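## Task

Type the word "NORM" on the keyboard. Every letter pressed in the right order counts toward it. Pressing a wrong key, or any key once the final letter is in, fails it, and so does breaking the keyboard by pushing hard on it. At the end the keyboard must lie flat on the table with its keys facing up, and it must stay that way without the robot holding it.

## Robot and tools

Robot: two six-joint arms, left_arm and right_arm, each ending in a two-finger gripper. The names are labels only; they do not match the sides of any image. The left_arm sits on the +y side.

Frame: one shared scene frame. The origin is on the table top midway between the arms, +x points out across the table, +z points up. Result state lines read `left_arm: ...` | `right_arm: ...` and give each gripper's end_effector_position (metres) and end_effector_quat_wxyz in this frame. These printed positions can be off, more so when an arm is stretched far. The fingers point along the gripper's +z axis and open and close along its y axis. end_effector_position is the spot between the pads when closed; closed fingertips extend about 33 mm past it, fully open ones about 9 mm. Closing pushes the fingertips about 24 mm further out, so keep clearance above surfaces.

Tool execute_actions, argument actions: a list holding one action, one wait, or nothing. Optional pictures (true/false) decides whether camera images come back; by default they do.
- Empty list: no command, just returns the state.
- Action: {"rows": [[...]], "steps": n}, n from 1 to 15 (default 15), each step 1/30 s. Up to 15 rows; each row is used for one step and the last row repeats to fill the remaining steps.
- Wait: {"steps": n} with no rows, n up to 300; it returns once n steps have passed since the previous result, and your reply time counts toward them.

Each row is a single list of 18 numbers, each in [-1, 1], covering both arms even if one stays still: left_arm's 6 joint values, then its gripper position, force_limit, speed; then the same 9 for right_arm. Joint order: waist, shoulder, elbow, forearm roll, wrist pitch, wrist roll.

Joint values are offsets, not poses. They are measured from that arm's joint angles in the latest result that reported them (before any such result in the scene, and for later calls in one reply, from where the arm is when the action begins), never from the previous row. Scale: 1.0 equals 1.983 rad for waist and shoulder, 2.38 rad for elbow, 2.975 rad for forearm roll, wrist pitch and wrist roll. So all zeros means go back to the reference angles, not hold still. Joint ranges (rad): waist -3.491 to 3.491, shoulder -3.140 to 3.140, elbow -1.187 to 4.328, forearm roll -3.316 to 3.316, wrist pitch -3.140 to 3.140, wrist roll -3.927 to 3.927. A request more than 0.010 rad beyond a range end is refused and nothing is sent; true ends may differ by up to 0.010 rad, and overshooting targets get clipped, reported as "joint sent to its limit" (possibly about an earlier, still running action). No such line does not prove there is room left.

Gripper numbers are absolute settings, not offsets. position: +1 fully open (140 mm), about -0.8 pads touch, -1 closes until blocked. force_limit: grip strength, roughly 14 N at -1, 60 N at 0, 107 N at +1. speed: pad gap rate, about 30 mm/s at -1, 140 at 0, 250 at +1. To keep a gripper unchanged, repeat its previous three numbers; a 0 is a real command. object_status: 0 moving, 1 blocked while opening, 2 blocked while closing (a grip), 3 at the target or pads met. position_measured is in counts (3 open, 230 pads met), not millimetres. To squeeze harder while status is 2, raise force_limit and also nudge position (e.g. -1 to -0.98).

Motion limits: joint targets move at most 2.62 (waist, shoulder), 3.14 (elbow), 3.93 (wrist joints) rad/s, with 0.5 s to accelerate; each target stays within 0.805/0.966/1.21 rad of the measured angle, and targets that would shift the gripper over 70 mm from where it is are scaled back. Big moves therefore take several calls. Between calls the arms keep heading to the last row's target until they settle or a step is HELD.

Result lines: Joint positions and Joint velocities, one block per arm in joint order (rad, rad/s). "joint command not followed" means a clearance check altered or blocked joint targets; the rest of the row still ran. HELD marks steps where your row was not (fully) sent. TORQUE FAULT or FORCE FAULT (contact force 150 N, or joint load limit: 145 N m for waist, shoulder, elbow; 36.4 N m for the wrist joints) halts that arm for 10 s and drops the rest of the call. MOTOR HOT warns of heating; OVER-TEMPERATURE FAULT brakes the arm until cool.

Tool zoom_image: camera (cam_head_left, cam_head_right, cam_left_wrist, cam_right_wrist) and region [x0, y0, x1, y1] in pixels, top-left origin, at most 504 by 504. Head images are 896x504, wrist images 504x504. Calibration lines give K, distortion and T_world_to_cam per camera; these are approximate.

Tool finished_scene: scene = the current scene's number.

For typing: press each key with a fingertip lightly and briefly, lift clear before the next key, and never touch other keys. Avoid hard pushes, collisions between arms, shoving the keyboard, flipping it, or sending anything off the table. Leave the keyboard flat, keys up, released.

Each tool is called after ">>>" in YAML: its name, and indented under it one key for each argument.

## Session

>>> execute_actions:
  actions: []

Scene clock: 0.00 s of 4023.00 s.
left_arm: end_effector_position=(+0.4605, +0.3098, +0.2721) position_measured=230 object_status=3 end_effector_quat_wxyz=(-0.000, +0.999, -0.047, +0.000) | right_arm: end_effector_position=(+0.2079, -0.2289, +0.1243) position_measured=230 object_status=3 end_effector_quat_wxyz=(+0.294, -0.552, +0.744, -0.235)
Joint positions: left_arm=[ 0.26   0.133  0.22  -0.    -1.657  1.307] | right_arm=[ 2.15  -0.378 -1.006  0.686 -1.4   -2.575]
Joint velocities: left_arm=[ 0.    -0.     0.001  0.    -0.     0.   ] | right_arm=[-0.001 -0.001  0.    -0.     0.     0.   ]
camera_calibration (this result's frames):
cam_left_wrist: T_world_to_cam=[[0.13622, -0.990567, 0.0148678, 0.23173], [-0.906532, -0.118583, 0.405139, 0.350604], [-0.399555, -0.0686662, -0.914134, 0.629456], [0, 0, 0, 1]] pos_world=[0.53777, 0.314342, 0.429919]
cam_right_wrist: T_world_to_cam=[[-0.675878, 0.134878, -0.724567, 0.267746], [-0.136464, 0.94321, 0.302873, 0.213839], [0.724269, 0.303583, -0.619089, 0.170999], [0, 0, 0, 1]] pos_world=[0.0862954, -0.28972, 0.235097]

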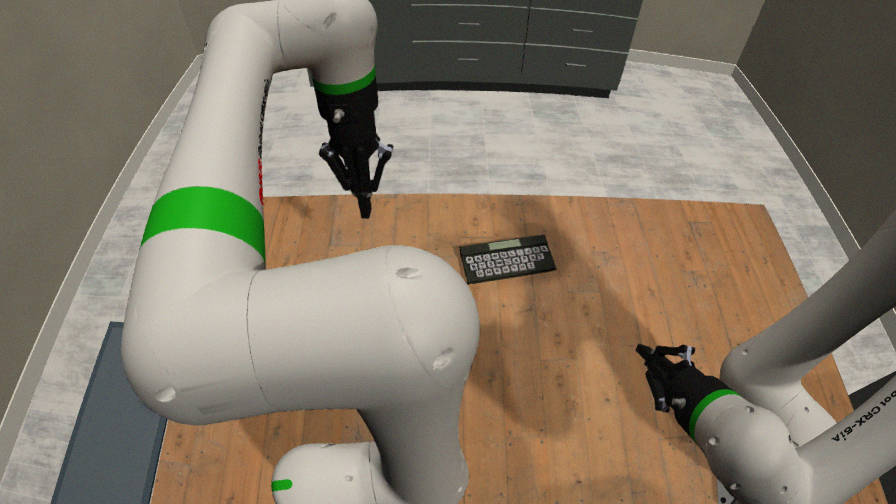

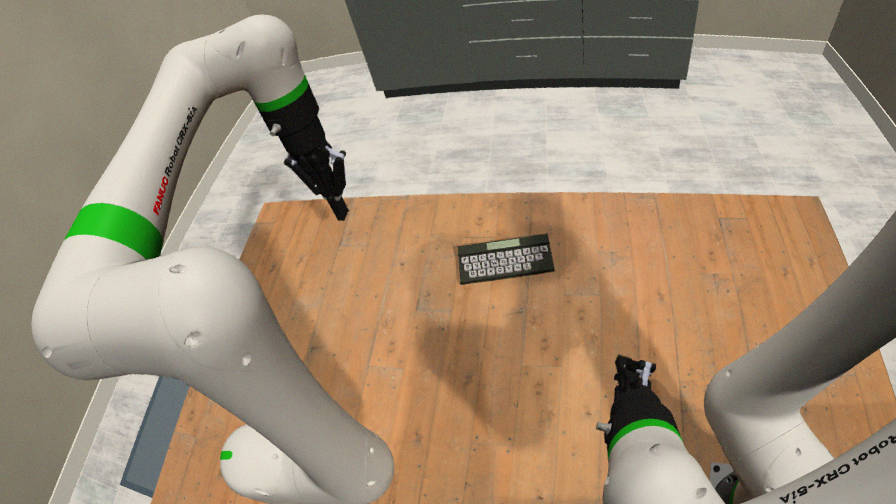

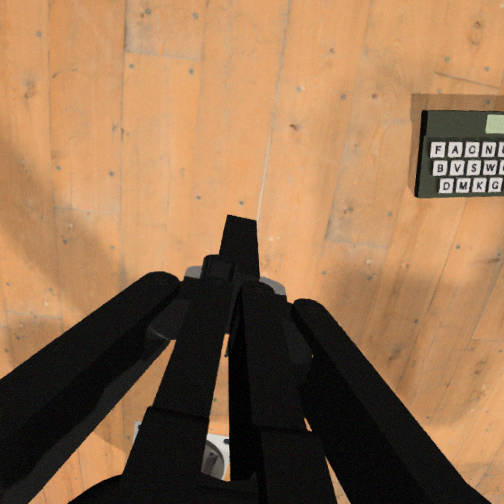

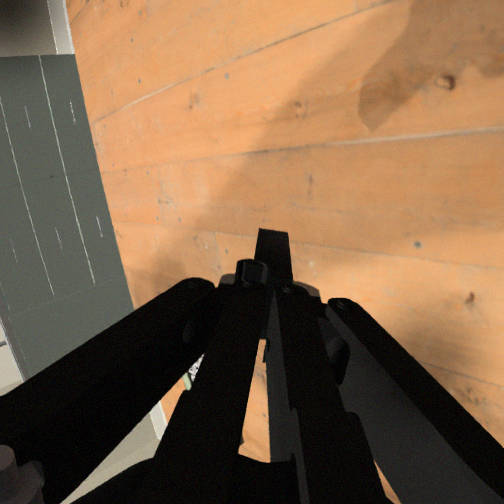

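>>> execute_actions:
  actions:
    - {"rows":[[-0.243,0.066,-0.1424,0,0.2753,0.838,-1,0,0,0,0,0,0,0,0,-1,0,0]]}
  pictures: false

>>> execute_actions:
  actions:
    - {"steps":45}

>>> zoom_image:
  camera: "cam_head_right"
  region: [450,220,565,290]

Scene clock: 7.27 s of 4023.00 s.
left_arm: end_effector_position=(+0.5124, +0.2145, +0.1921) position_measured=233 object_status=3 end_effector_quat_wxyz=(+0.011, +0.988, +0.137, +0.069) | right_arm: end_effector_position=(+0.2079, -0.2289, +0.1243) position_measured=233 object_status=3 end_effector_quat_wxyz=(+0.294, -0.552, +0.744, -0.235)
Joint positions: left_arm=[ 0.069  0.185  0.085 -0.    -1.332  1.868] | right_arm=[ 2.15  -0.378 -1.006  0.686 -1.4   -2.575]
Joint velocities: left_arm=[-0.442  0.122 -0.312 -0.001  0.75   1.644] | right_arm=[ 0.001  0.    -0.     0.    -0.    -0.   ]
Steps of this call (steps 1 to 90: nothing new was sent; then 3.77 s passed at rest; steps 91 to 105: all 15 steps of this action). Readings (joint positions | what the end effector reports):
91: left_arm=[0.260 0.133 0.220 -0.000 -1.657 1.307] | right_arm=[2.150 -0.378 -1.006 0.686 -1.400 -2.575] | left_arm position_measured=230 object_status=0 | right_arm position_measured=230 object_status=0
92: left_arm=[0.258 0.133 0.219 -0.000 -1.654 1.312] | right_arm=[2.150 -0.378 -1.006 0.686 -1.400 -2.575] | left_arm position_measured=233 object_status=0 | right_arm position_measured=233 object_status=0
94: left_arm=[0.244 0.137 0.209 -0.000 -1.630 1.348] | right_arm=[2.150 -0.378 -1.006 0.686 -1.400 -2.575] | left_arm position_measured=233 object_status=0 | right_arm position_measured=233 object_status=0
98: left_arm=[0.180 0.155 0.164 -0.000 -1.521 1.513] | right_arm=[2.150 -0.378 -1.006 0.686 -1.400 -2.575] | left_arm position_measured=233 object_status=3 | right_arm position_measured=233 object_status=3
105: the state above

Scene clock: 8.77 s of 4023.00 s.
left_arm: end_effector_position=(+0.5203, +0.0397, +0.0852) position_measured=233 object_status=3 end_effector_quat_wxyz=(+0.166, +0.566, +0.806, +0.052) | right_arm: end_effector_position=(+0.2079, -0.2289, +0.1243) position_measured=233 object_status=3 end_effector_quat_wxyz=(+0.294, -0.552, +0.744, -0.235)
Joint positions: left_arm=[-0.222  0.264 -0.119 -0.    -0.838  3.8  ] | right_arm=[ 2.15  -0.378 -1.006  0.686 -1.4   -2.575]
Joint velocities: left_arm=[-0.001  0.002 -0.002  0.    -0.002 -0.003] | right_arm=[ 0.001 -0.     0.    -0.     0.    -0.   ]
Steps of this call (steps 1 to 45: the robot went on to your last target). Readings (joint positions | what the end effector reports):
1: left_arm=[0.054 0.189 0.075 -0.000 -1.307 1.925] | right_arm=[2.150 -0.378 -1.006 0.686 -1.400 -2.575] | left_arm position_measured=233 object_status=3 | right_arm position_measured=233 object_status=3
2: left_arm=[0.039 0.193 0.065 -0.000 -1.282 1.984] | right_arm=[2.150 -0.378 -1.006 0.686 -1.400 -2.575] | left_arm position_measured=233 object_status=3 | right_arm position_measured=233 object_status=3
4: left_arm=[0.011 0.201 0.045 -0.000 -1.233 2.107] | right_arm=[2.150 -0.378 -1.006 0.686 -1.400 -2.575] | left_arm position_measured=233 object_status=3 | right_arm position_measured=233 object_status=3
8: left_arm=[-0.043 0.215 0.007 -0.000 -1.142 2.382] | right_arm=[2.150 -0.378 -1.006 0.686 -1.400 -2.575] | left_arm position_measured=233 object_status=3 | right_arm position_measured=233 object_status=3
45: the state above
All arms were judged still, so your last target was given up. Only a new action makes them travel on or press farther. Fingers that are still opening or closing keep moving.
camera_calibration (this result's frames):
cam_left_wrist: T_world_to_cam=[[0.796845, 0.558429, 0.230641, -0.464826], [0.320269, -0.714101, 0.622485, -0.18466], [0.512314, -0.422157, -0.747876, -0.0107115], [0, 0, 0, 1]] pos_world=[0.435023, 0.123185, 0.214145]
cam_right_wrist: T_world_to_cam=[[-0.675878, 0.134878, -0.724566, 0.267746], [-0.136464, 0.94321, 0.302873, 0.213839], [0.724269, 0.303583, -0.619089, 0.170999], [0, 0, 0, 1]] pos_world=[0.0862954, -0.28972, 0.235097]

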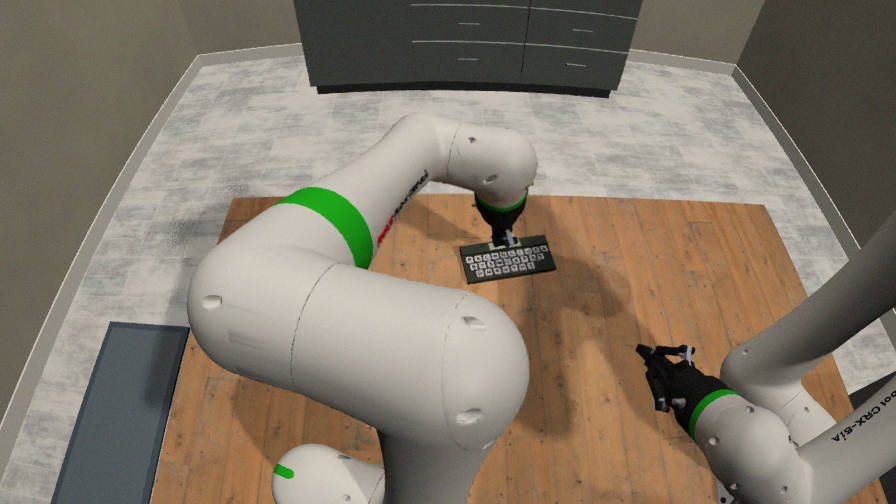

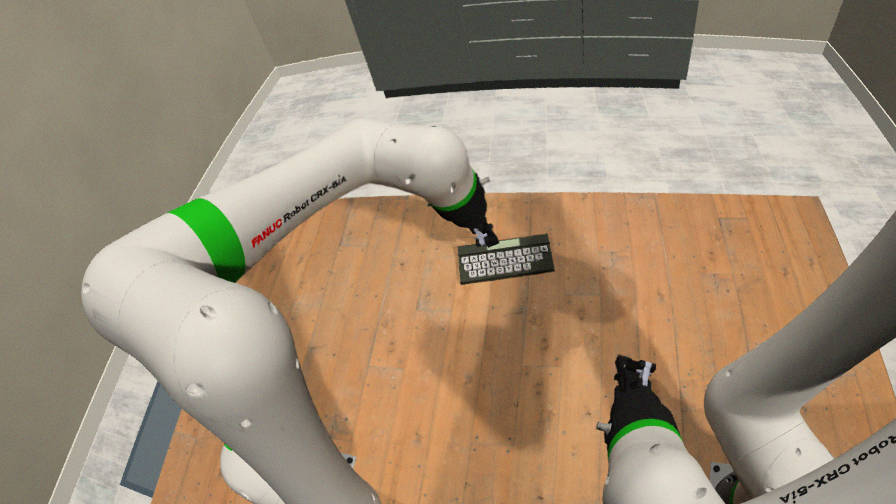

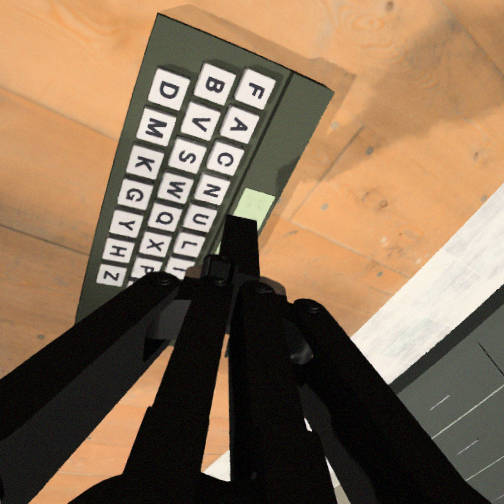

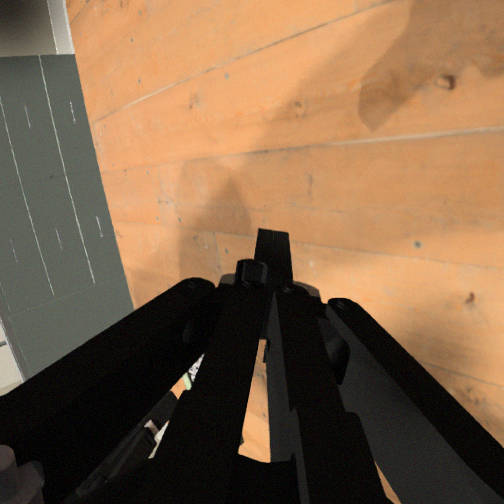

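Region (450, 220, 565, 290) of cam_head_right's 896x504 image, scaled by 4.383, with more detail than that image has; it fills the top 307 rows of this view, and the rest is white.

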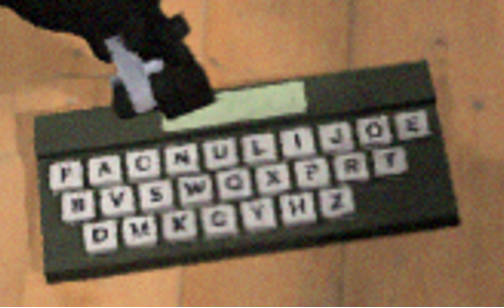

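>>> execute_actions:
  actions:
    - {"rows":[[-0.0029,0.0064,-0.0188,0,0.0193,0,-1,0,0,0,0,0,0,0,0,-1,0,0]],"steps":10}

>>> zoom_image:
  camera: "cam_head_right"
  region: [455,225,535,285]

Scene clock: 13.93 s of 4023.00 s.
left_arm: end_effector_position=(+0.5139, +0.0380, +0.0613) position_measured=233 object_status=3 end_effector_quat_wxyz=(+0.166, +0.569, +0.804, +0.051) | right_arm: end_effector_position=(+0.2079, -0.2289, +0.1243) position_measured=233 object_status=3 end_effector_quat_wxyz=(+0.294, -0.552, +0.744, -0.235)
Joint positions: left_arm=[-0.227  0.277 -0.163 -0.    -0.781  3.8  ] | right_arm=[ 2.15  -0.378 -1.006  0.686 -1.4   -2.575]
Joint velocities: left_arm=[ 0.    -0.001 -0.007  0.     0.006 -0.   ] | right_arm=[-0.  0. -0.  0.  0.  0.]
Steps of this call (steps 1 to 90: nothing new was sent; then 1.83 s passed at rest; steps 91 to 100: all 10 steps of this action). Readings (joint positions | what the end effector reports):
91: left_arm=[-0.222 0.264 -0.119 -0.000 -0.838 3.800] | right_arm=[2.150 -0.378 -1.006 0.686 -1.400 -2.575] | left_arm position_measured=233 object_status=3 | right_arm position_measured=233 object_status=3
92: left_arm=[-0.222 0.265 -0.123 -0.000 -0.833 3.800] | right_arm=[2.150 -0.378 -1.006 0.686 -1.400 -2.575] | left_arm position_measured=233 object_status=3 | right_arm position_measured=233 object_status=3
94: left_arm=[-0.225 0.272 -0.146 -0.000 -0.804 3.800] | right_arm=[2.150 -0.378 -1.006 0.686 -1.400 -2.575] | left_arm position_measured=233 object_status=3 | right_arm position_measured=233 object_status=3
98: left_arm=[-0.227 0.276 -0.163 -0.000 -0.782 3.800] | right_arm=[2.150 -0.378 -1.006 0.686 -1.400 -2.575] | left_arm position_measured=233 object_status=3 | right_arm position_measured=233 object_status=3
100: the state above
camera_calibration (this result's frames):
cam_left_wrist: T_world_to_cam=[[0.800023, 0.55385, 0.23068, -0.454751], [0.316114, -0.715907, 0.622535, -0.166769], [0.509937, -0.425121, -0.747821, -0.0246586], [0, 0, 0, 1]] pos_world=[0.429103, 0.12199, 0.190281]
cam_right_wrist: T_world_to_cam=[[-0.675878, 0.134878, -0.724567, 0.267746], [-0.136464, 0.94321, 0.302873, 0.213839], [0.724269, 0.303582, -0.619089, 0.170999], [0, 0, 0, 1]] pos_world=[0.0862954, -0.28972, 0.235097]

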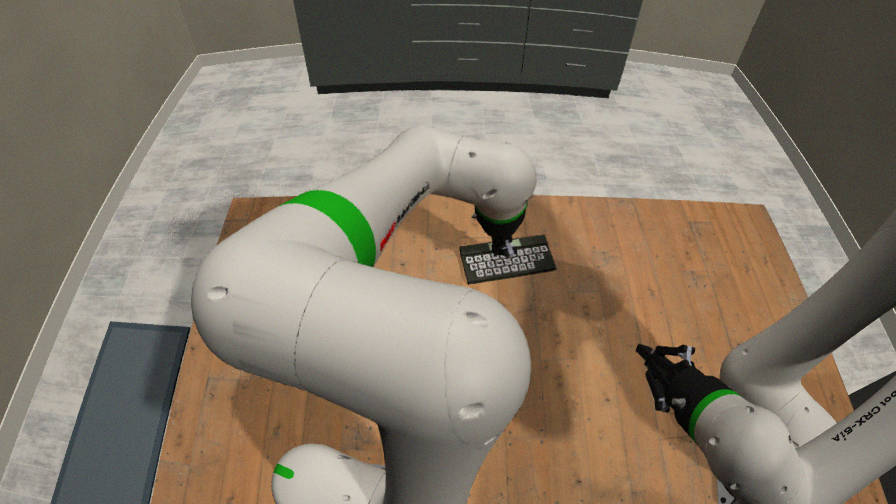

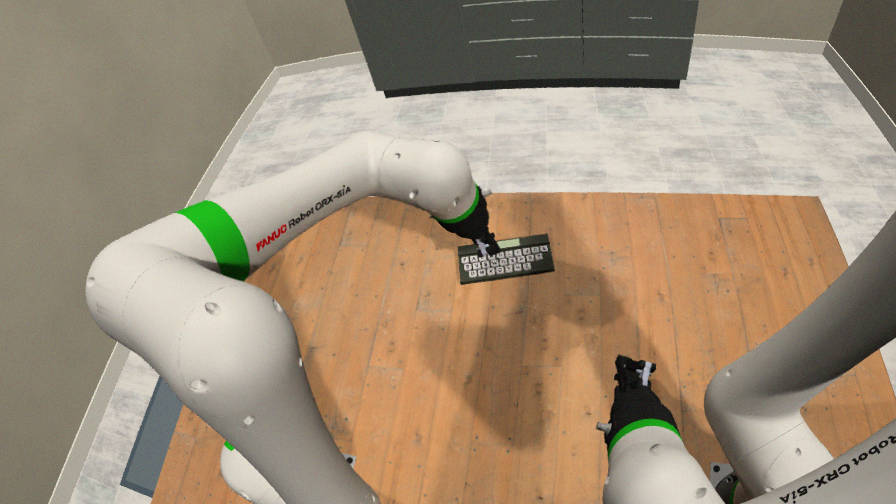

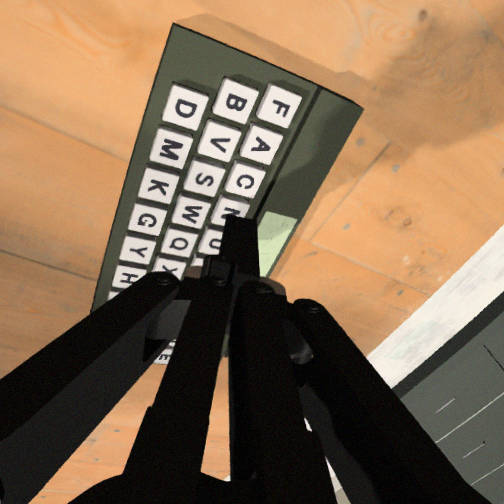

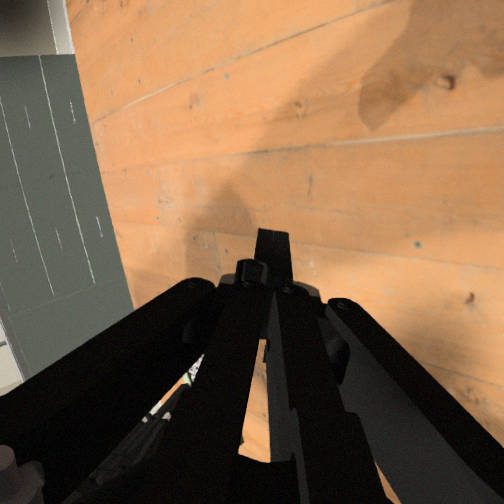

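Region (455, 225, 535, 285) of cam_head_right's 896x504 image, scaled by 6.300, with more detail than that image has; it fills the top 378 rows of this view, and the rest is white.

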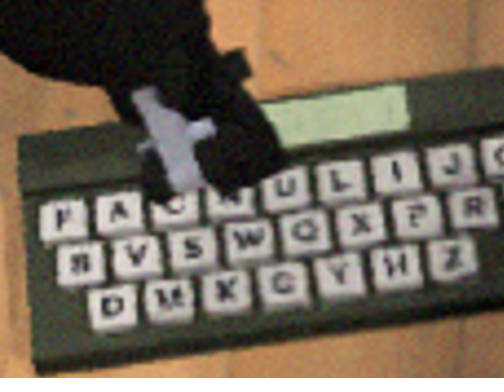

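>>> execute_actions:
  actions:
    - {"rows":[[0,0.0054,-0.0005,0,0.0041,0,-1,0,0,0,0,0,0,0,0,-1,0,0]],"steps":8}

>>> zoom_image:
  camera: "cam_left_wrist"
  region: [150,120,330,300]

Scene clock: 20.60 s of 4023.00 s.
left_arm: end_effector_position=(+0.5159, +0.0374, +0.0556) position_measured=233 object_status=3 end_effector_quat_wxyz=(+0.166, +0.569, +0.804, +0.051) | right_arm: end_effector_position=(+0.2079, -0.2289, +0.1243) position_measured=233 object_status=3 end_effector_quat_wxyz=(+0.294, -0.552, +0.744, -0.235)
Joint positions: left_arm=[-0.227  0.287 -0.165 -0.    -0.769  3.8  ] | right_arm=[ 2.15  -0.378 -1.006  0.686 -1.4   -2.575]
Joint velocities: left_arm=[0.003 0.001 0.002 0.    0.003 0.001] | right_arm=[-0.001 -0.     0.    -0.    -0.001 -0.   ]
Steps of this call (steps 1 to 15: the robot went on to your last target; steps 16 to 90: nothing new was sent; then 3.40 s passed at rest; steps 91 to 98: all 8 steps of this action). Readings (joint positions | what the end effector reports):
91: left_arm=[-0.227 0.277 -0.164 -0.000 -0.781 3.800] | right_arm=[2.150 -0.378 -1.006 0.686 -1.400 -2.575] | left_arm position_measured=233 object_status=3 | right_arm position_measured=233 object_status=3
92: left_arm=[-0.227 0.279 -0.164 -0.000 -0.778 3.800] | right_arm=[2.150 -0.378 -1.006 0.686 -1.400 -2.575] | left_arm position_measured=233 object_status=3 | right_arm position_measured=233 object_status=3
94: left_arm=[-0.227 0.285 -0.164 -0.000 -0.771 3.800] | right_arm=[2.150 -0.378 -1.006 0.686 -1.400 -2.575] | left_arm position_measured=233 object_status=3 | right_arm position_measured=233 object_status=3
98: the state above
camera_calibration (this result's frames):
cam_left_wrist: T_world_to_cam=[[0.799988, 0.553831, 0.23085, -0.454617], [0.315905, -0.715865, 0.622689, -0.164219], [0.510121, -0.425217, -0.747641, -0.0303205], [0, 0, 0, 1]] pos_world=[0.431033, 0.121329, 0.184537]
cam_right_wrist: T_world_to_cam=[[-0.675878, 0.134878, -0.724567, 0.267746], [-0.136465, 0.94321, 0.302872, 0.213839], [0.724269, 0.303583, -0.619089, 0.170999], [0, 0, 0, 1]] pos_world=[0.0862954, -0.28972, 0.235097]

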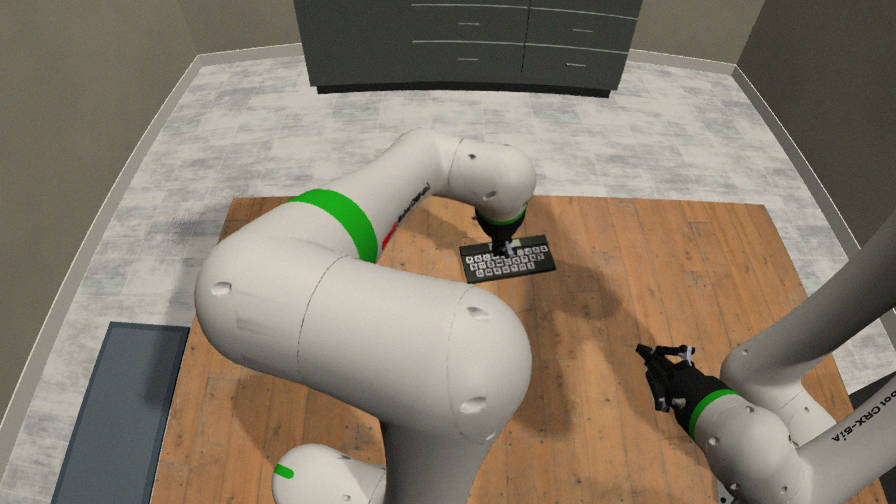

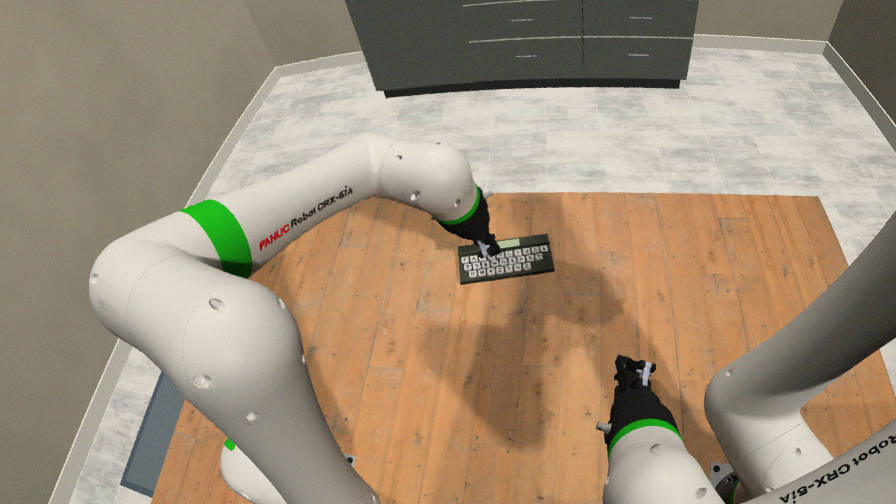

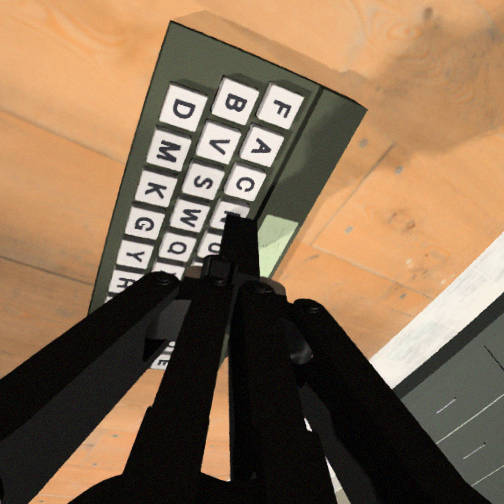

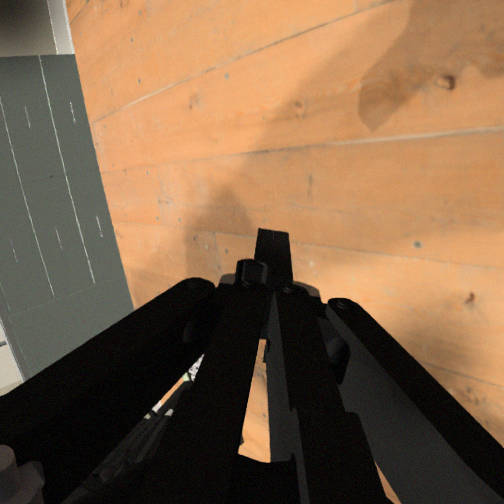

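Region (150, 120, 330, 300) of cam_left_wrist's 504x504 image, scaled by 2.800, with more detail than that image has.

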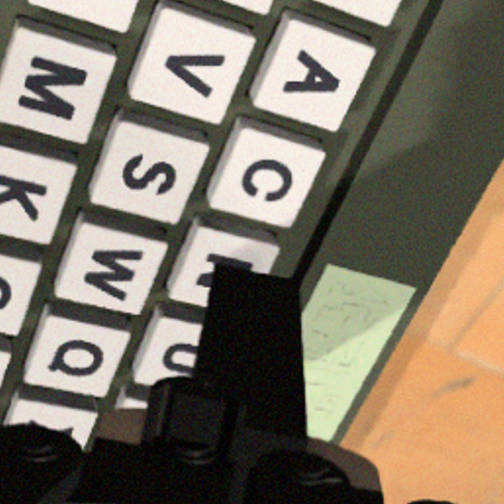

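>>> execute_actions:
  actions:
    - {"rows":[[0,0.0013,-0.0013,0,0.0019,0,-1,0,0,0,0,0,0,0,0,-1,0,0]],"steps":7}

Scene clock: 22.90 s of 4023.00 s.
left_arm: end_effector_position=(+0.5159, +0.0374, +0.0532) position_measured=233 object_status=3 end_effector_quat_wxyz=(+0.166, +0.569, +0.804, +0.051) | right_arm: end_effector_position=(+0.2079, -0.2289, +0.1243) position_measured=233 object_status=3 end_effector_quat_wxyz=(+0.294, -0.552, +0.744, -0.235)
Joint positions: left_arm=[-0.227  0.29  -0.168 -0.    -0.764  3.8  ] | right_arm=[ 2.15  -0.378 -1.006  0.686 -1.4   -2.575]
Joint velocities: left_arm=[-0.002  0.001 -0.001  0.     0.002 -0.002] | right_arm=[-0.002 -0.001 -0.    -0.    -0.     0.   ]
Steps of this call (steps 1 to 15: the robot went on to your last target; steps 16 to 62: nothing new was sent; steps 63 to 69: all 7 steps of this action). Readings (joint positions | what the end effector reports):
63: left_arm=[-0.227 0.287 -0.165 -0.000 -0.769 3.800] | right_arm=[2.150 -0.378 -1.006 0.686 -1.400 -2.575] | left_arm position_measured=233 object_status=3 | right_arm position_measured=233 object_status=3
64: left_arm=[-0.227 0.288 -0.166 -0.000 -0.767 3.800] | right_arm=[2.150 -0.378 -1.006 0.686 -1.400 -2.575] | left_arm position_measured=233 object_status=3 | right_arm position_measured=233 object_status=3
66: left_arm=[-0.227 0.289 -0.167 -0.000 -0.765 3.800] | right_arm=[2.150 -0.378 -1.006 0.686 -1.400 -2.575] | left_arm position_measured=233 object_status=3 | right_arm position_measured=233 object_status=3
69: the state above
camera_calibration (this result's frames):
cam_left_wrist: T_world_to_cam=[[0.799991, 0.553828, 0.230842, -0.454026], [0.31591, -0.715867, 0.622684, -0.162684], [0.510112, -0.425216, -0.747648, -0.0320912], [0, 0, 0, 1]] pos_world=[0.43098, 0.121346, 0.182116]
cam_right_wrist: T_world_to_cam=[[-0.675878, 0.134878, -0.724567, 0.267746], [-0.136464, 0.94321, 0.302873, 0.213839], [0.724269, 0.303583, -0.619089, 0.170999], [0, 0, 0, 1]] pos_world=[0.0862954, -0.28972, 0.235097]

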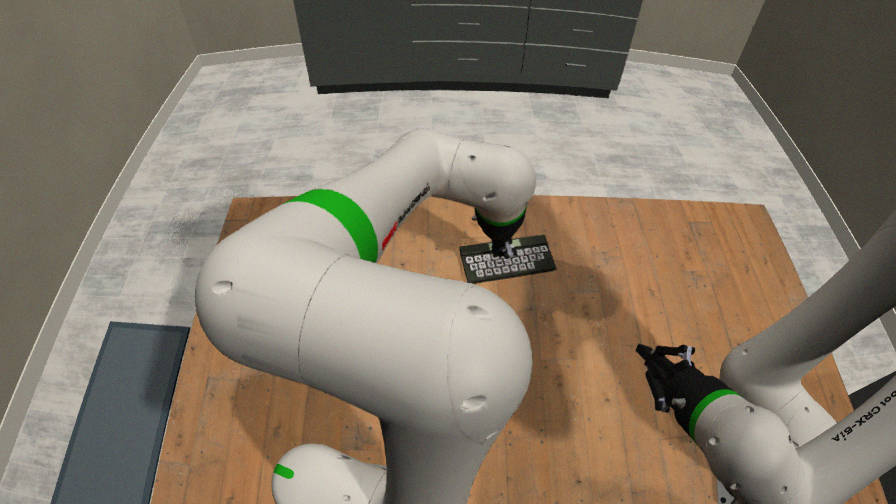

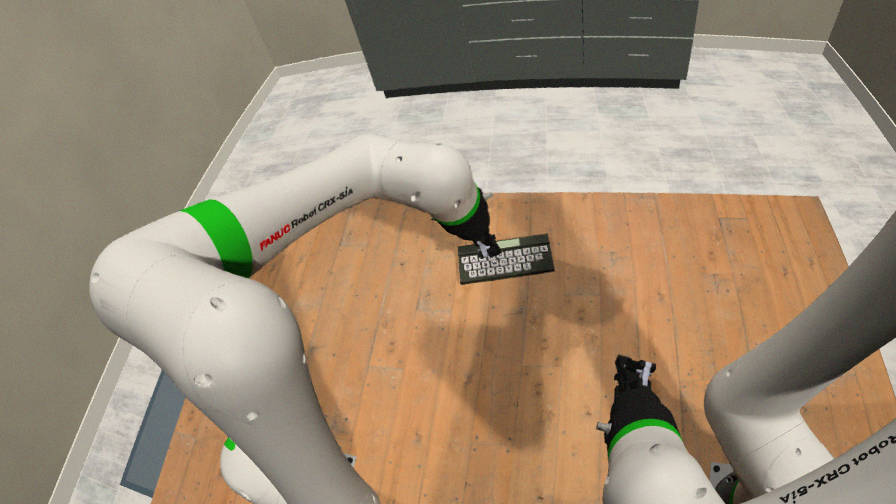

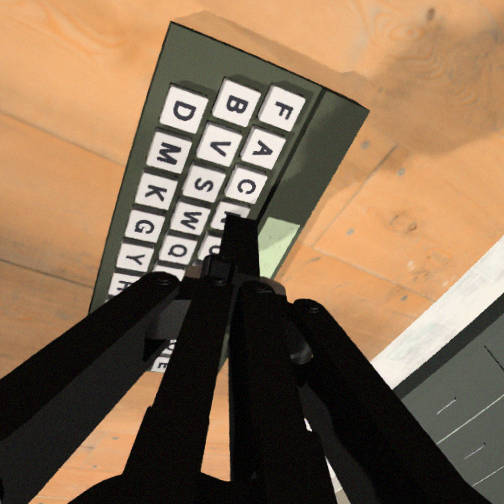

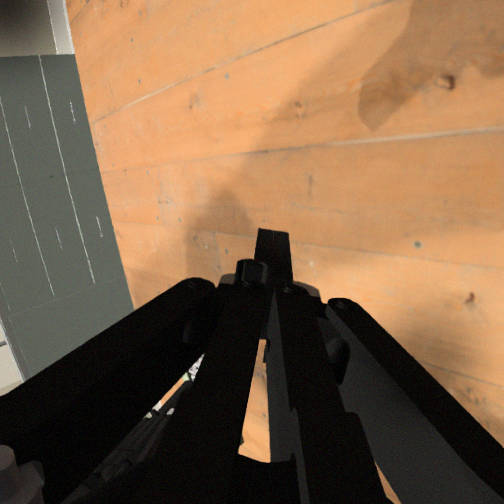

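>>> execute_actions:
  actions:
    - {"rows":[[0,0.0008,-0.0007,0,0.0011,0,-1,0,0,0,0,0,0,0,0,-1,0,0]],"steps":7}

Scene clock: 25.90 s of 4023.00 s.
left_arm: end_effector_position=(+0.5159, +0.0374, +0.0518) position_measured=233 object_status=3 end_effector_quat_wxyz=(+0.166, +0.569, +0.804, +0.051) | right_arm: end_effector_position=(+0.2079, -0.2289, +0.1243) position_measured=233 object_status=3 end_effector_quat_wxyz=(+0.294, -0.552, +0.744, -0.235)
Joint positions: left_arm=[-0.227  0.291 -0.169 -0.    -0.761  3.8  ] | right_arm=[ 2.15  -0.378 -1.006  0.686 -1.4   -2.575]
Joint velocities: left_arm=[-0.001  0.002 -0.001 -0.     0.002  0.   ] | right_arm=[-0.002  0.    -0.     0.    -0.001  0.   ]
Steps of this call (steps 1 to 15: the robot went on to your last target; steps 16 to 83: nothing new was sent; steps 84 to 90: all 7 steps of this action). Readings (joint positions | what the end effector reports):
84: left_arm=[-0.227 0.290 -0.168 -0.000 -0.763 3.800] | right_arm=[2.150 -0.378 -1.006 0.686 -1.400 -2.575] | left_arm position_measured=233 object_status=3 | right_arm position_measured=233 object_status=3
85: left_arm=[-0.227 0.290 -0.168 -0.000 -0.762 3.800] | right_arm=[2.150 -0.378 -1.006 0.686 -1.400 -2.575] | left_arm position_measured=233 object_status=3 | right_arm position_measured=233 object_status=3
87: left_arm=[-0.227 0.291 -0.169 -0.000 -0.761 3.800] | right_arm=[2.150 -0.378 -1.006 0.686 -1.400 -2.575] | left_arm position_measured=233 object_status=3 | right_arm position_measured=233 object_status=3
90: the state above
camera_calibration (this result's frames):
cam_left_wrist: T_world_to_cam=[[0.799982, 0.55383, 0.230869, -0.453713], [0.315882, -0.715858, 0.622708, -0.161819], [0.510144, -0.425228, -0.747619, -0.0331557], [0, 0, 0, 1]] pos_world=[0.430992, 0.121342, 0.180726]
cam_right_wrist: T_world_to_cam=[[-0.675878, 0.134877, -0.724567, 0.267746], [-0.136465, 0.94321, 0.302872, 0.213839], [0.724269, 0.303583, -0.619089, 0.170999], [0, 0, 0, 1]] pos_world=[0.0862954, -0.28972, 0.235097]

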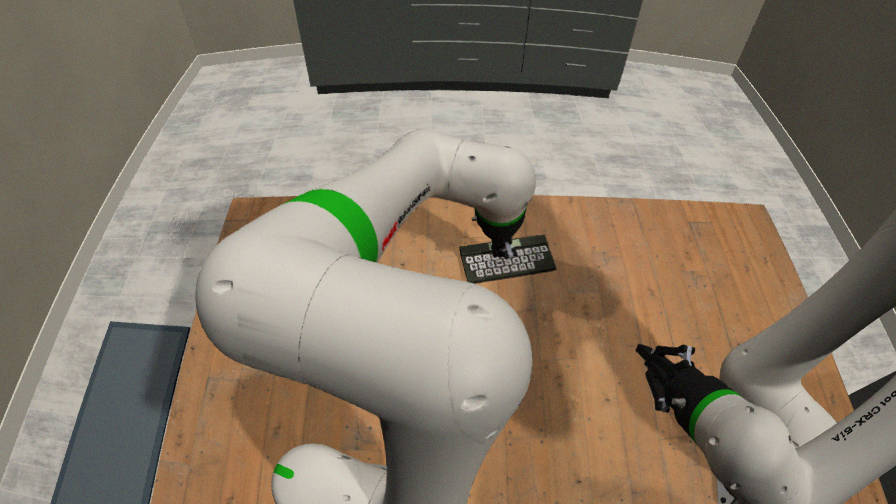

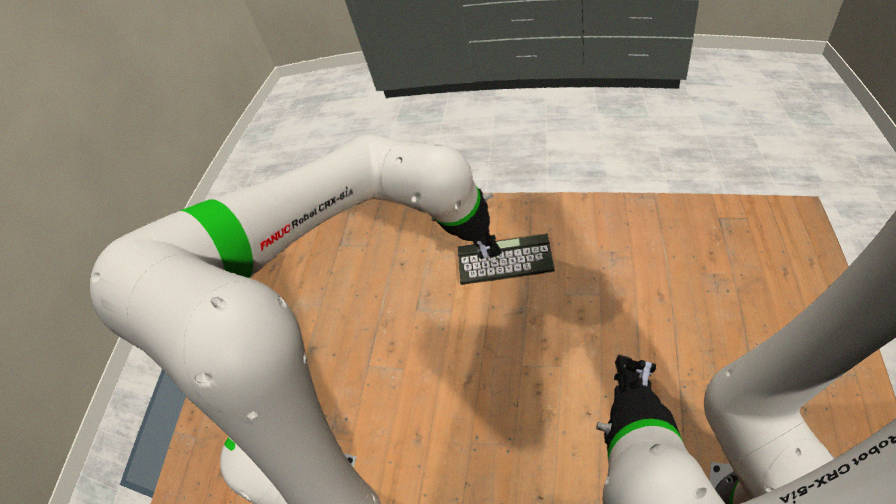

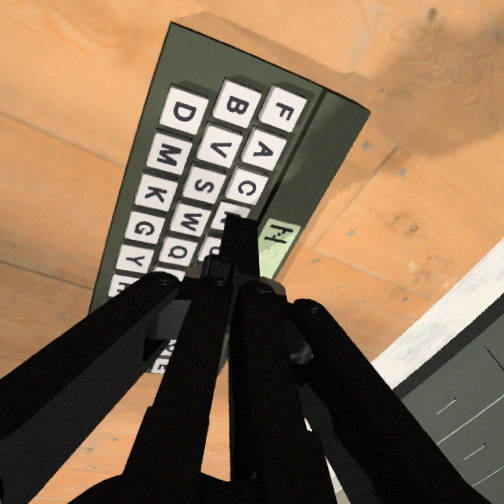

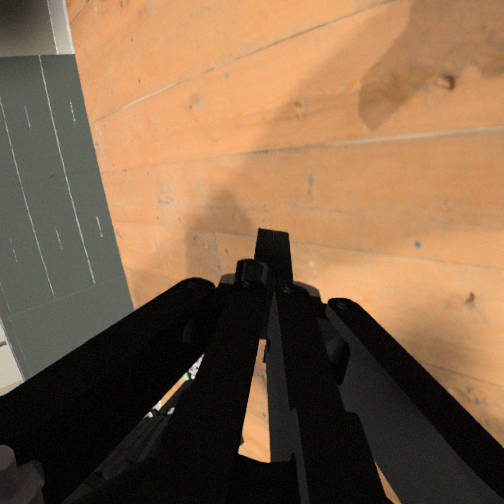

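>>> execute_actions:
  actions:
    - {"rows":[[0,-0.0053,0.005,0,-0.0076,0,-1,0,0,0,0,0,0,0,0,-1,0,0]],"steps":8}
  pictures: false

>>> execute_actions:
  actions:
    - {"rows":[[-0.0682,0.0814,0.0929,0,-0.02,0,-1,0,0,0,0,0,0,0,0,-1,0,0]]}

Scene clock: 30.47 s of 4023.00 s.
left_arm: end_effector_position=(+0.5158, +0.0374, +0.0614) position_measured=233 object_status=3 end_effector_quat_wxyz=(+0.166, +0.569, +0.804, +0.051) | right_arm: end_effector_position=(+0.2079, -0.2289, +0.1243) position_measured=233 object_status=3 end_effector_quat_wxyz=(+0.294, -0.552, +0.744, -0.235)
Joint positions: left_arm=[-0.227  0.281 -0.157 -0.    -0.783  3.8  ] | right_arm=[ 2.15  -0.378 -1.006  0.686 -1.4   -2.575]
Joint velocities: left_arm=[-0.    -0.004  0.004  0.    -0.008 -0.001] | right_arm=[ 0.001  0.     0.    -0.001 -0.     0.   ]
Steps of this call (steps 1 to 15: the robot went on to your last target; steps 16 to 90: nothing new was sent; then 1.30 s passed at rest; steps 91 to 98: all 8 steps of this action). Readings (joint positions | what the end effector reports):
91: left_arm=[-0.227 0.291 -0.169 -0.000 -0.760 3.800] | right_arm=[2.150 -0.378 -1.006 0.686 -1.400 -2.575] | left_arm position_measured=233 object_status=3 | right_arm position_measured=233 object_status=3
92: left_arm=[-0.227 0.290 -0.167 -0.000 -0.764 3.800] | right_arm=[2.150 -0.378 -1.006 0.686 -1.400 -2.575] | left_arm position_measured=233 object_status=3 | right_arm position_measured=233 object_status=3
94: left_arm=[-0.227 0.283 -0.160 -0.000 -0.778 3.800] | right_arm=[2.150 -0.378 -1.006 0.686 -1.400 -2.575] | left_arm position_measured=233 object_status=3 | right_arm position_measured=233 object_status=3
98: the state above

Scene clock: 30.97 s of 4023.00 s.
left_arm: end_effector_position=(+0.5326, -0.0656, +0.0615) position_measured=233 object_status=3 end_effector_quat_wxyz=(+0.169, +0.621, +0.764, +0.040) | right_arm: end_effector_position=(+0.2079, -0.2289, +0.1243) position_measured=233 object_status=3 end_effector_quat_wxyz=(+0.294, -0.552, +0.744, -0.235)
Joint positions: left_arm=[-0.362  0.442  0.063 -0.    -0.842  3.8  ] | right_arm=[ 2.15  -0.378 -1.006  0.686 -1.4   -2.575]
Joint velocities: left_arm=[-0.002  0.004  0.009  0.     0.001 -0.001] | right_arm=[-0.002  0.    -0.    -0.001 -0.    -0.   ]
Steps of this call (steps 1 to 15: all 15 steps of this action). Readings (joint positions | what the end effector reports):
1: left_arm=[-0.227 0.281 -0.157 -0.000 -0.783 3.800] | right_arm=[2.150 -0.378 -1.006 0.686 -1.400 -2.575] | left_arm position_measured=233 object_status=3 | right_arm position_measured=233 object_status=3
2: left_arm=[-0.230 0.283 -0.153 -0.000 -0.784 3.800] | right_arm=[2.150 -0.378 -1.006 0.686 -1.400 -2.575] | left_arm position_measured=233 object_status=3 | right_arm position_measured=233 object_status=3
4: left_arm=[-0.247 0.304 -0.124 -0.000 -0.792 3.800] | right_arm=[2.150 -0.378 -1.006 0.686 -1.400 -2.575] | left_arm position_measured=233 object_status=3 | right_arm position_measured=233 object_status=3
8: left_arm=[-0.317 0.387 -0.011 -0.000 -0.822 3.800] | right_arm=[2.150 -0.378 -1.006 0.686 -1.400 -2.575] | left_arm position_measured=233 object_status=3 | right_arm position_measured=233 object_status=3
15: the state above
camera_calibration (this result's frames):
cam_left_wrist: T_world_to_cam=[[0.867253, 0.441185, 0.230711, -0.455525], [0.216901, -0.751923, 0.622547, -0.196508], [0.448136, -0.489865, -0.747801, -0.0493904], [0, 0, 0, 1]] pos_world=[0.459812, 0.0290174, 0.190496]
cam_right_wrist: T_world_to_cam=[[-0.675878, 0.134878, -0.724567, 0.267746], [-0.136464, 0.94321, 0.302873, 0.213839], [0.724269, 0.303583, -0.619089, 0.170999], [0, 0, 0, 1]] pos_world=[0.0862954, -0.28972, 0.235097]

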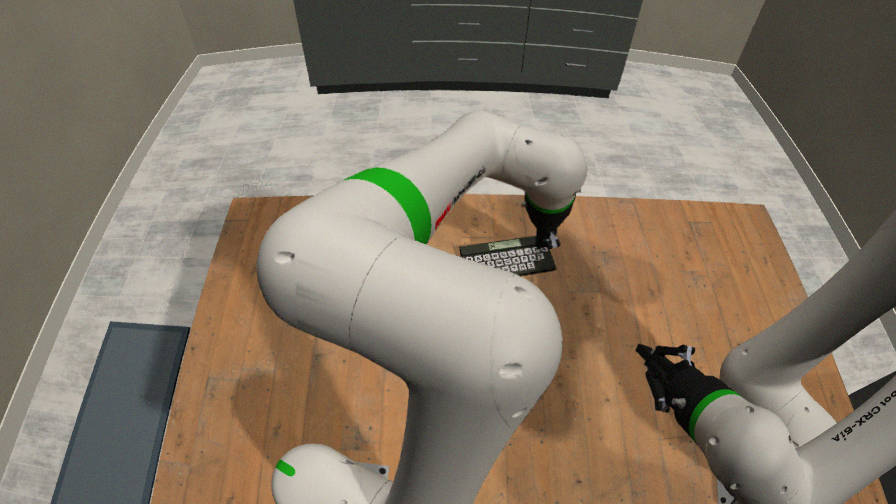

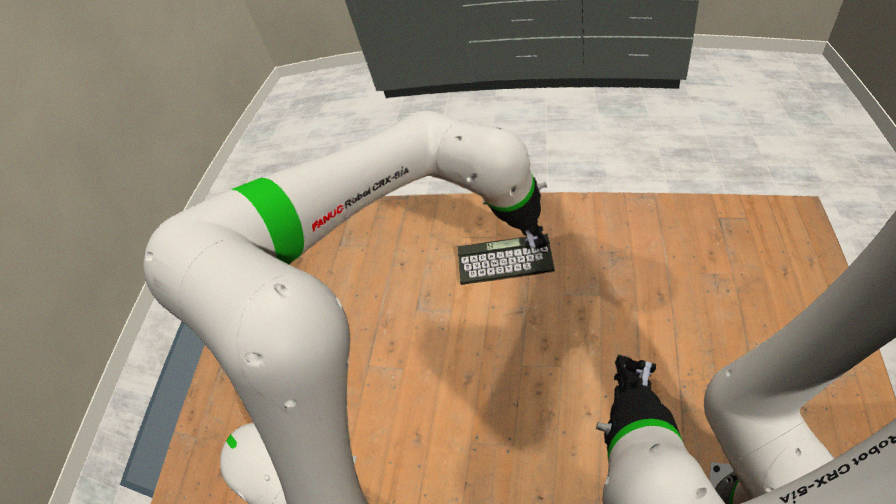

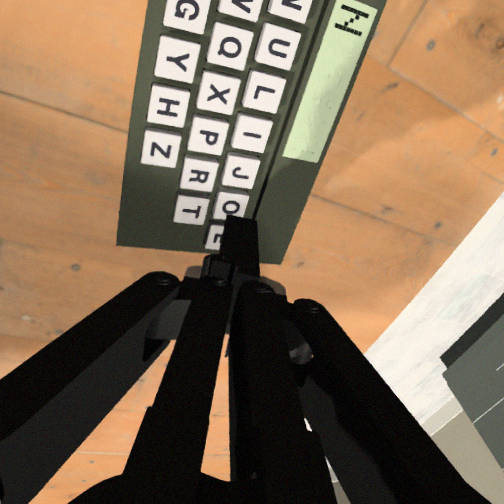

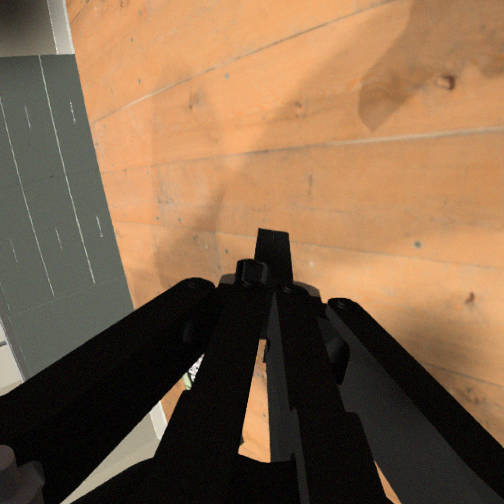

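>>> execute_actions:
  actions:
    - {"rows":[[0.0029,0,0,0,0,0,-1,0,0,0,0,0,0,0,0,-1,0,0],[0.0029,0,0,0,0,0,-1,0,0,0,0,0,0,0,0,-1,0,0],[0.0029,0,0,0,0,0,-1,0,0,0,0,0,0,0,0,-1,0,0],[0.0029,0.0026,-0.006,0,0.0065,0,-1,0,0,0,0,0,0,0,0,-1,0,0]],"steps":12}

Scene clock: 36.50 s of 4023.00 s.
left_arm: end_effector_position=(+0.5338, -0.0618, +0.0530) position_measured=233 object_status=3 end_effector_quat_wxyz=(+0.169, +0.619, +0.766, +0.040) | right_arm: end_effector_position=(+0.2079, -0.2289, +0.1243) position_measured=233 object_status=3 end_effector_quat_wxyz=(+0.294, -0.552, +0.744, -0.235)
Joint positions: left_arm=[-0.357  0.447  0.049 -0.    -0.823  3.8  ] | right_arm=[ 2.15  -0.378 -1.006  0.686 -1.4   -2.575]
Joint velocities: left_arm=[ 0.001 -0.    -0.002  0.     0.002 -0.002] | right_arm=[-0.  0. -0.  0. -0. -0.]
Steps of this call (steps 1 to 15: the robot went on to your last target; steps 16 to 90: nothing new was sent; then 2.13 s passed at rest; steps 91 to 102: all 12 steps of this action). Readings (joint positions | what the end effector reports):
91: left_arm=[-0.363 0.442 0.064 -0.000 -0.842 3.800] | right_arm=[2.150 -0.378 -1.006 0.686 -1.400 -2.575] | left_arm position_measured=233 object_status=3 | right_arm position_measured=233 object_status=3
92: left_arm=[-0.362 0.442 0.064 -0.000 -0.842 3.800] | right_arm=[2.150 -0.378 -1.006 0.686 -1.400 -2.575] | left_arm position_measured=233 object_status=3 | right_arm position_measured=233 object_status=3
94: left_arm=[-0.358 0.442 0.063 -0.000 -0.842 3.800] | right_arm=[2.150 -0.378 -1.006 0.686 -1.400 -2.575] | left_arm position_measured=233 object_status=3 | right_arm position_measured=233 object_status=3
98: left_arm=[-0.357 0.447 0.050 -0.000 -0.825 3.800] | right_arm=[2.150 -0.378 -1.006 0.686 -1.400 -2.575] | left_arm position_measured=233 object_status=3 | right_arm position_measured=233 object_status=3
102: the state above
camera_calibration (this result's frames):
cam_left_wrist: T_world_to_cam=[[0.864756, 0.446073, 0.230687, -0.454655], [0.221167, -0.750694, 0.622529, -0.190821], [0.450869, -0.487316, -0.747824, -0.0557752], [0, 0, 0, 1]] pos_world=[0.460516, 0.0323807, 0.181965]
cam_right_wrist: T_world_to_cam=[[-0.675878, 0.134878, -0.724567, 0.267746], [-0.136464, 0.94321, 0.302873, 0.213838], [0.724269, 0.303583, -0.619089, 0.170999], [0, 0, 0, 1]] pos_world=[0.0862953, -0.28972, 0.235097]

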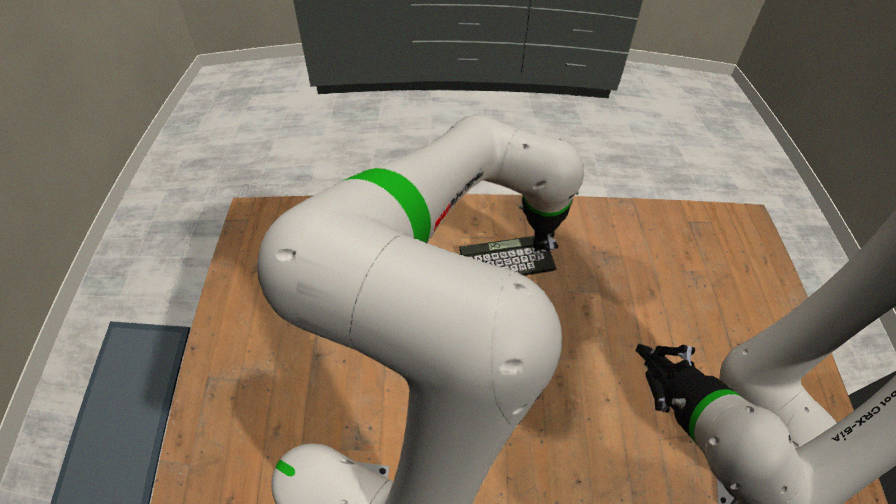

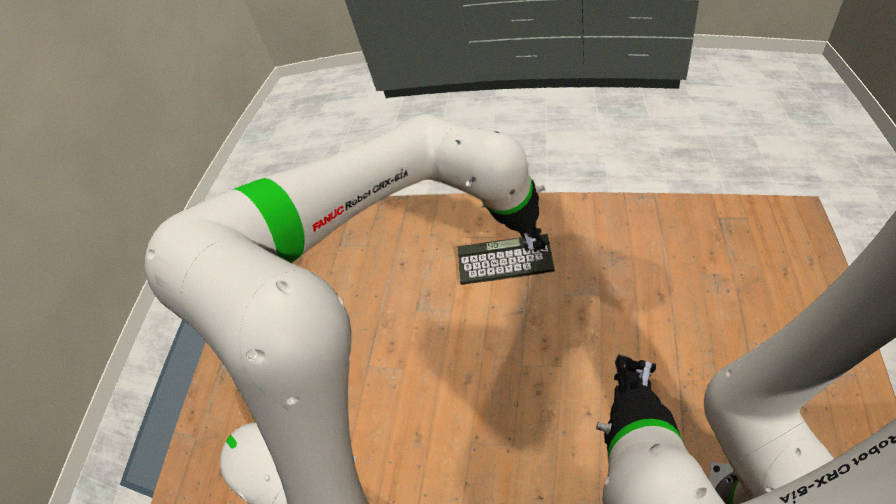

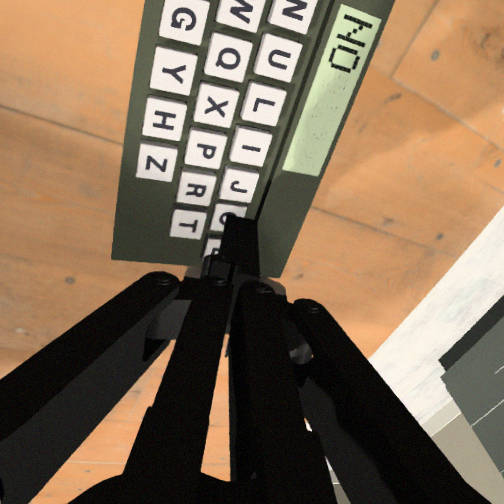

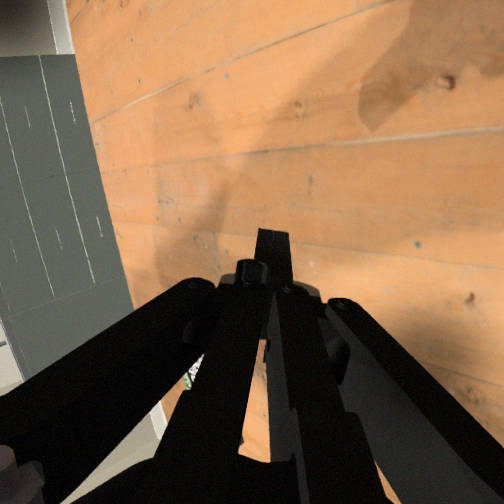

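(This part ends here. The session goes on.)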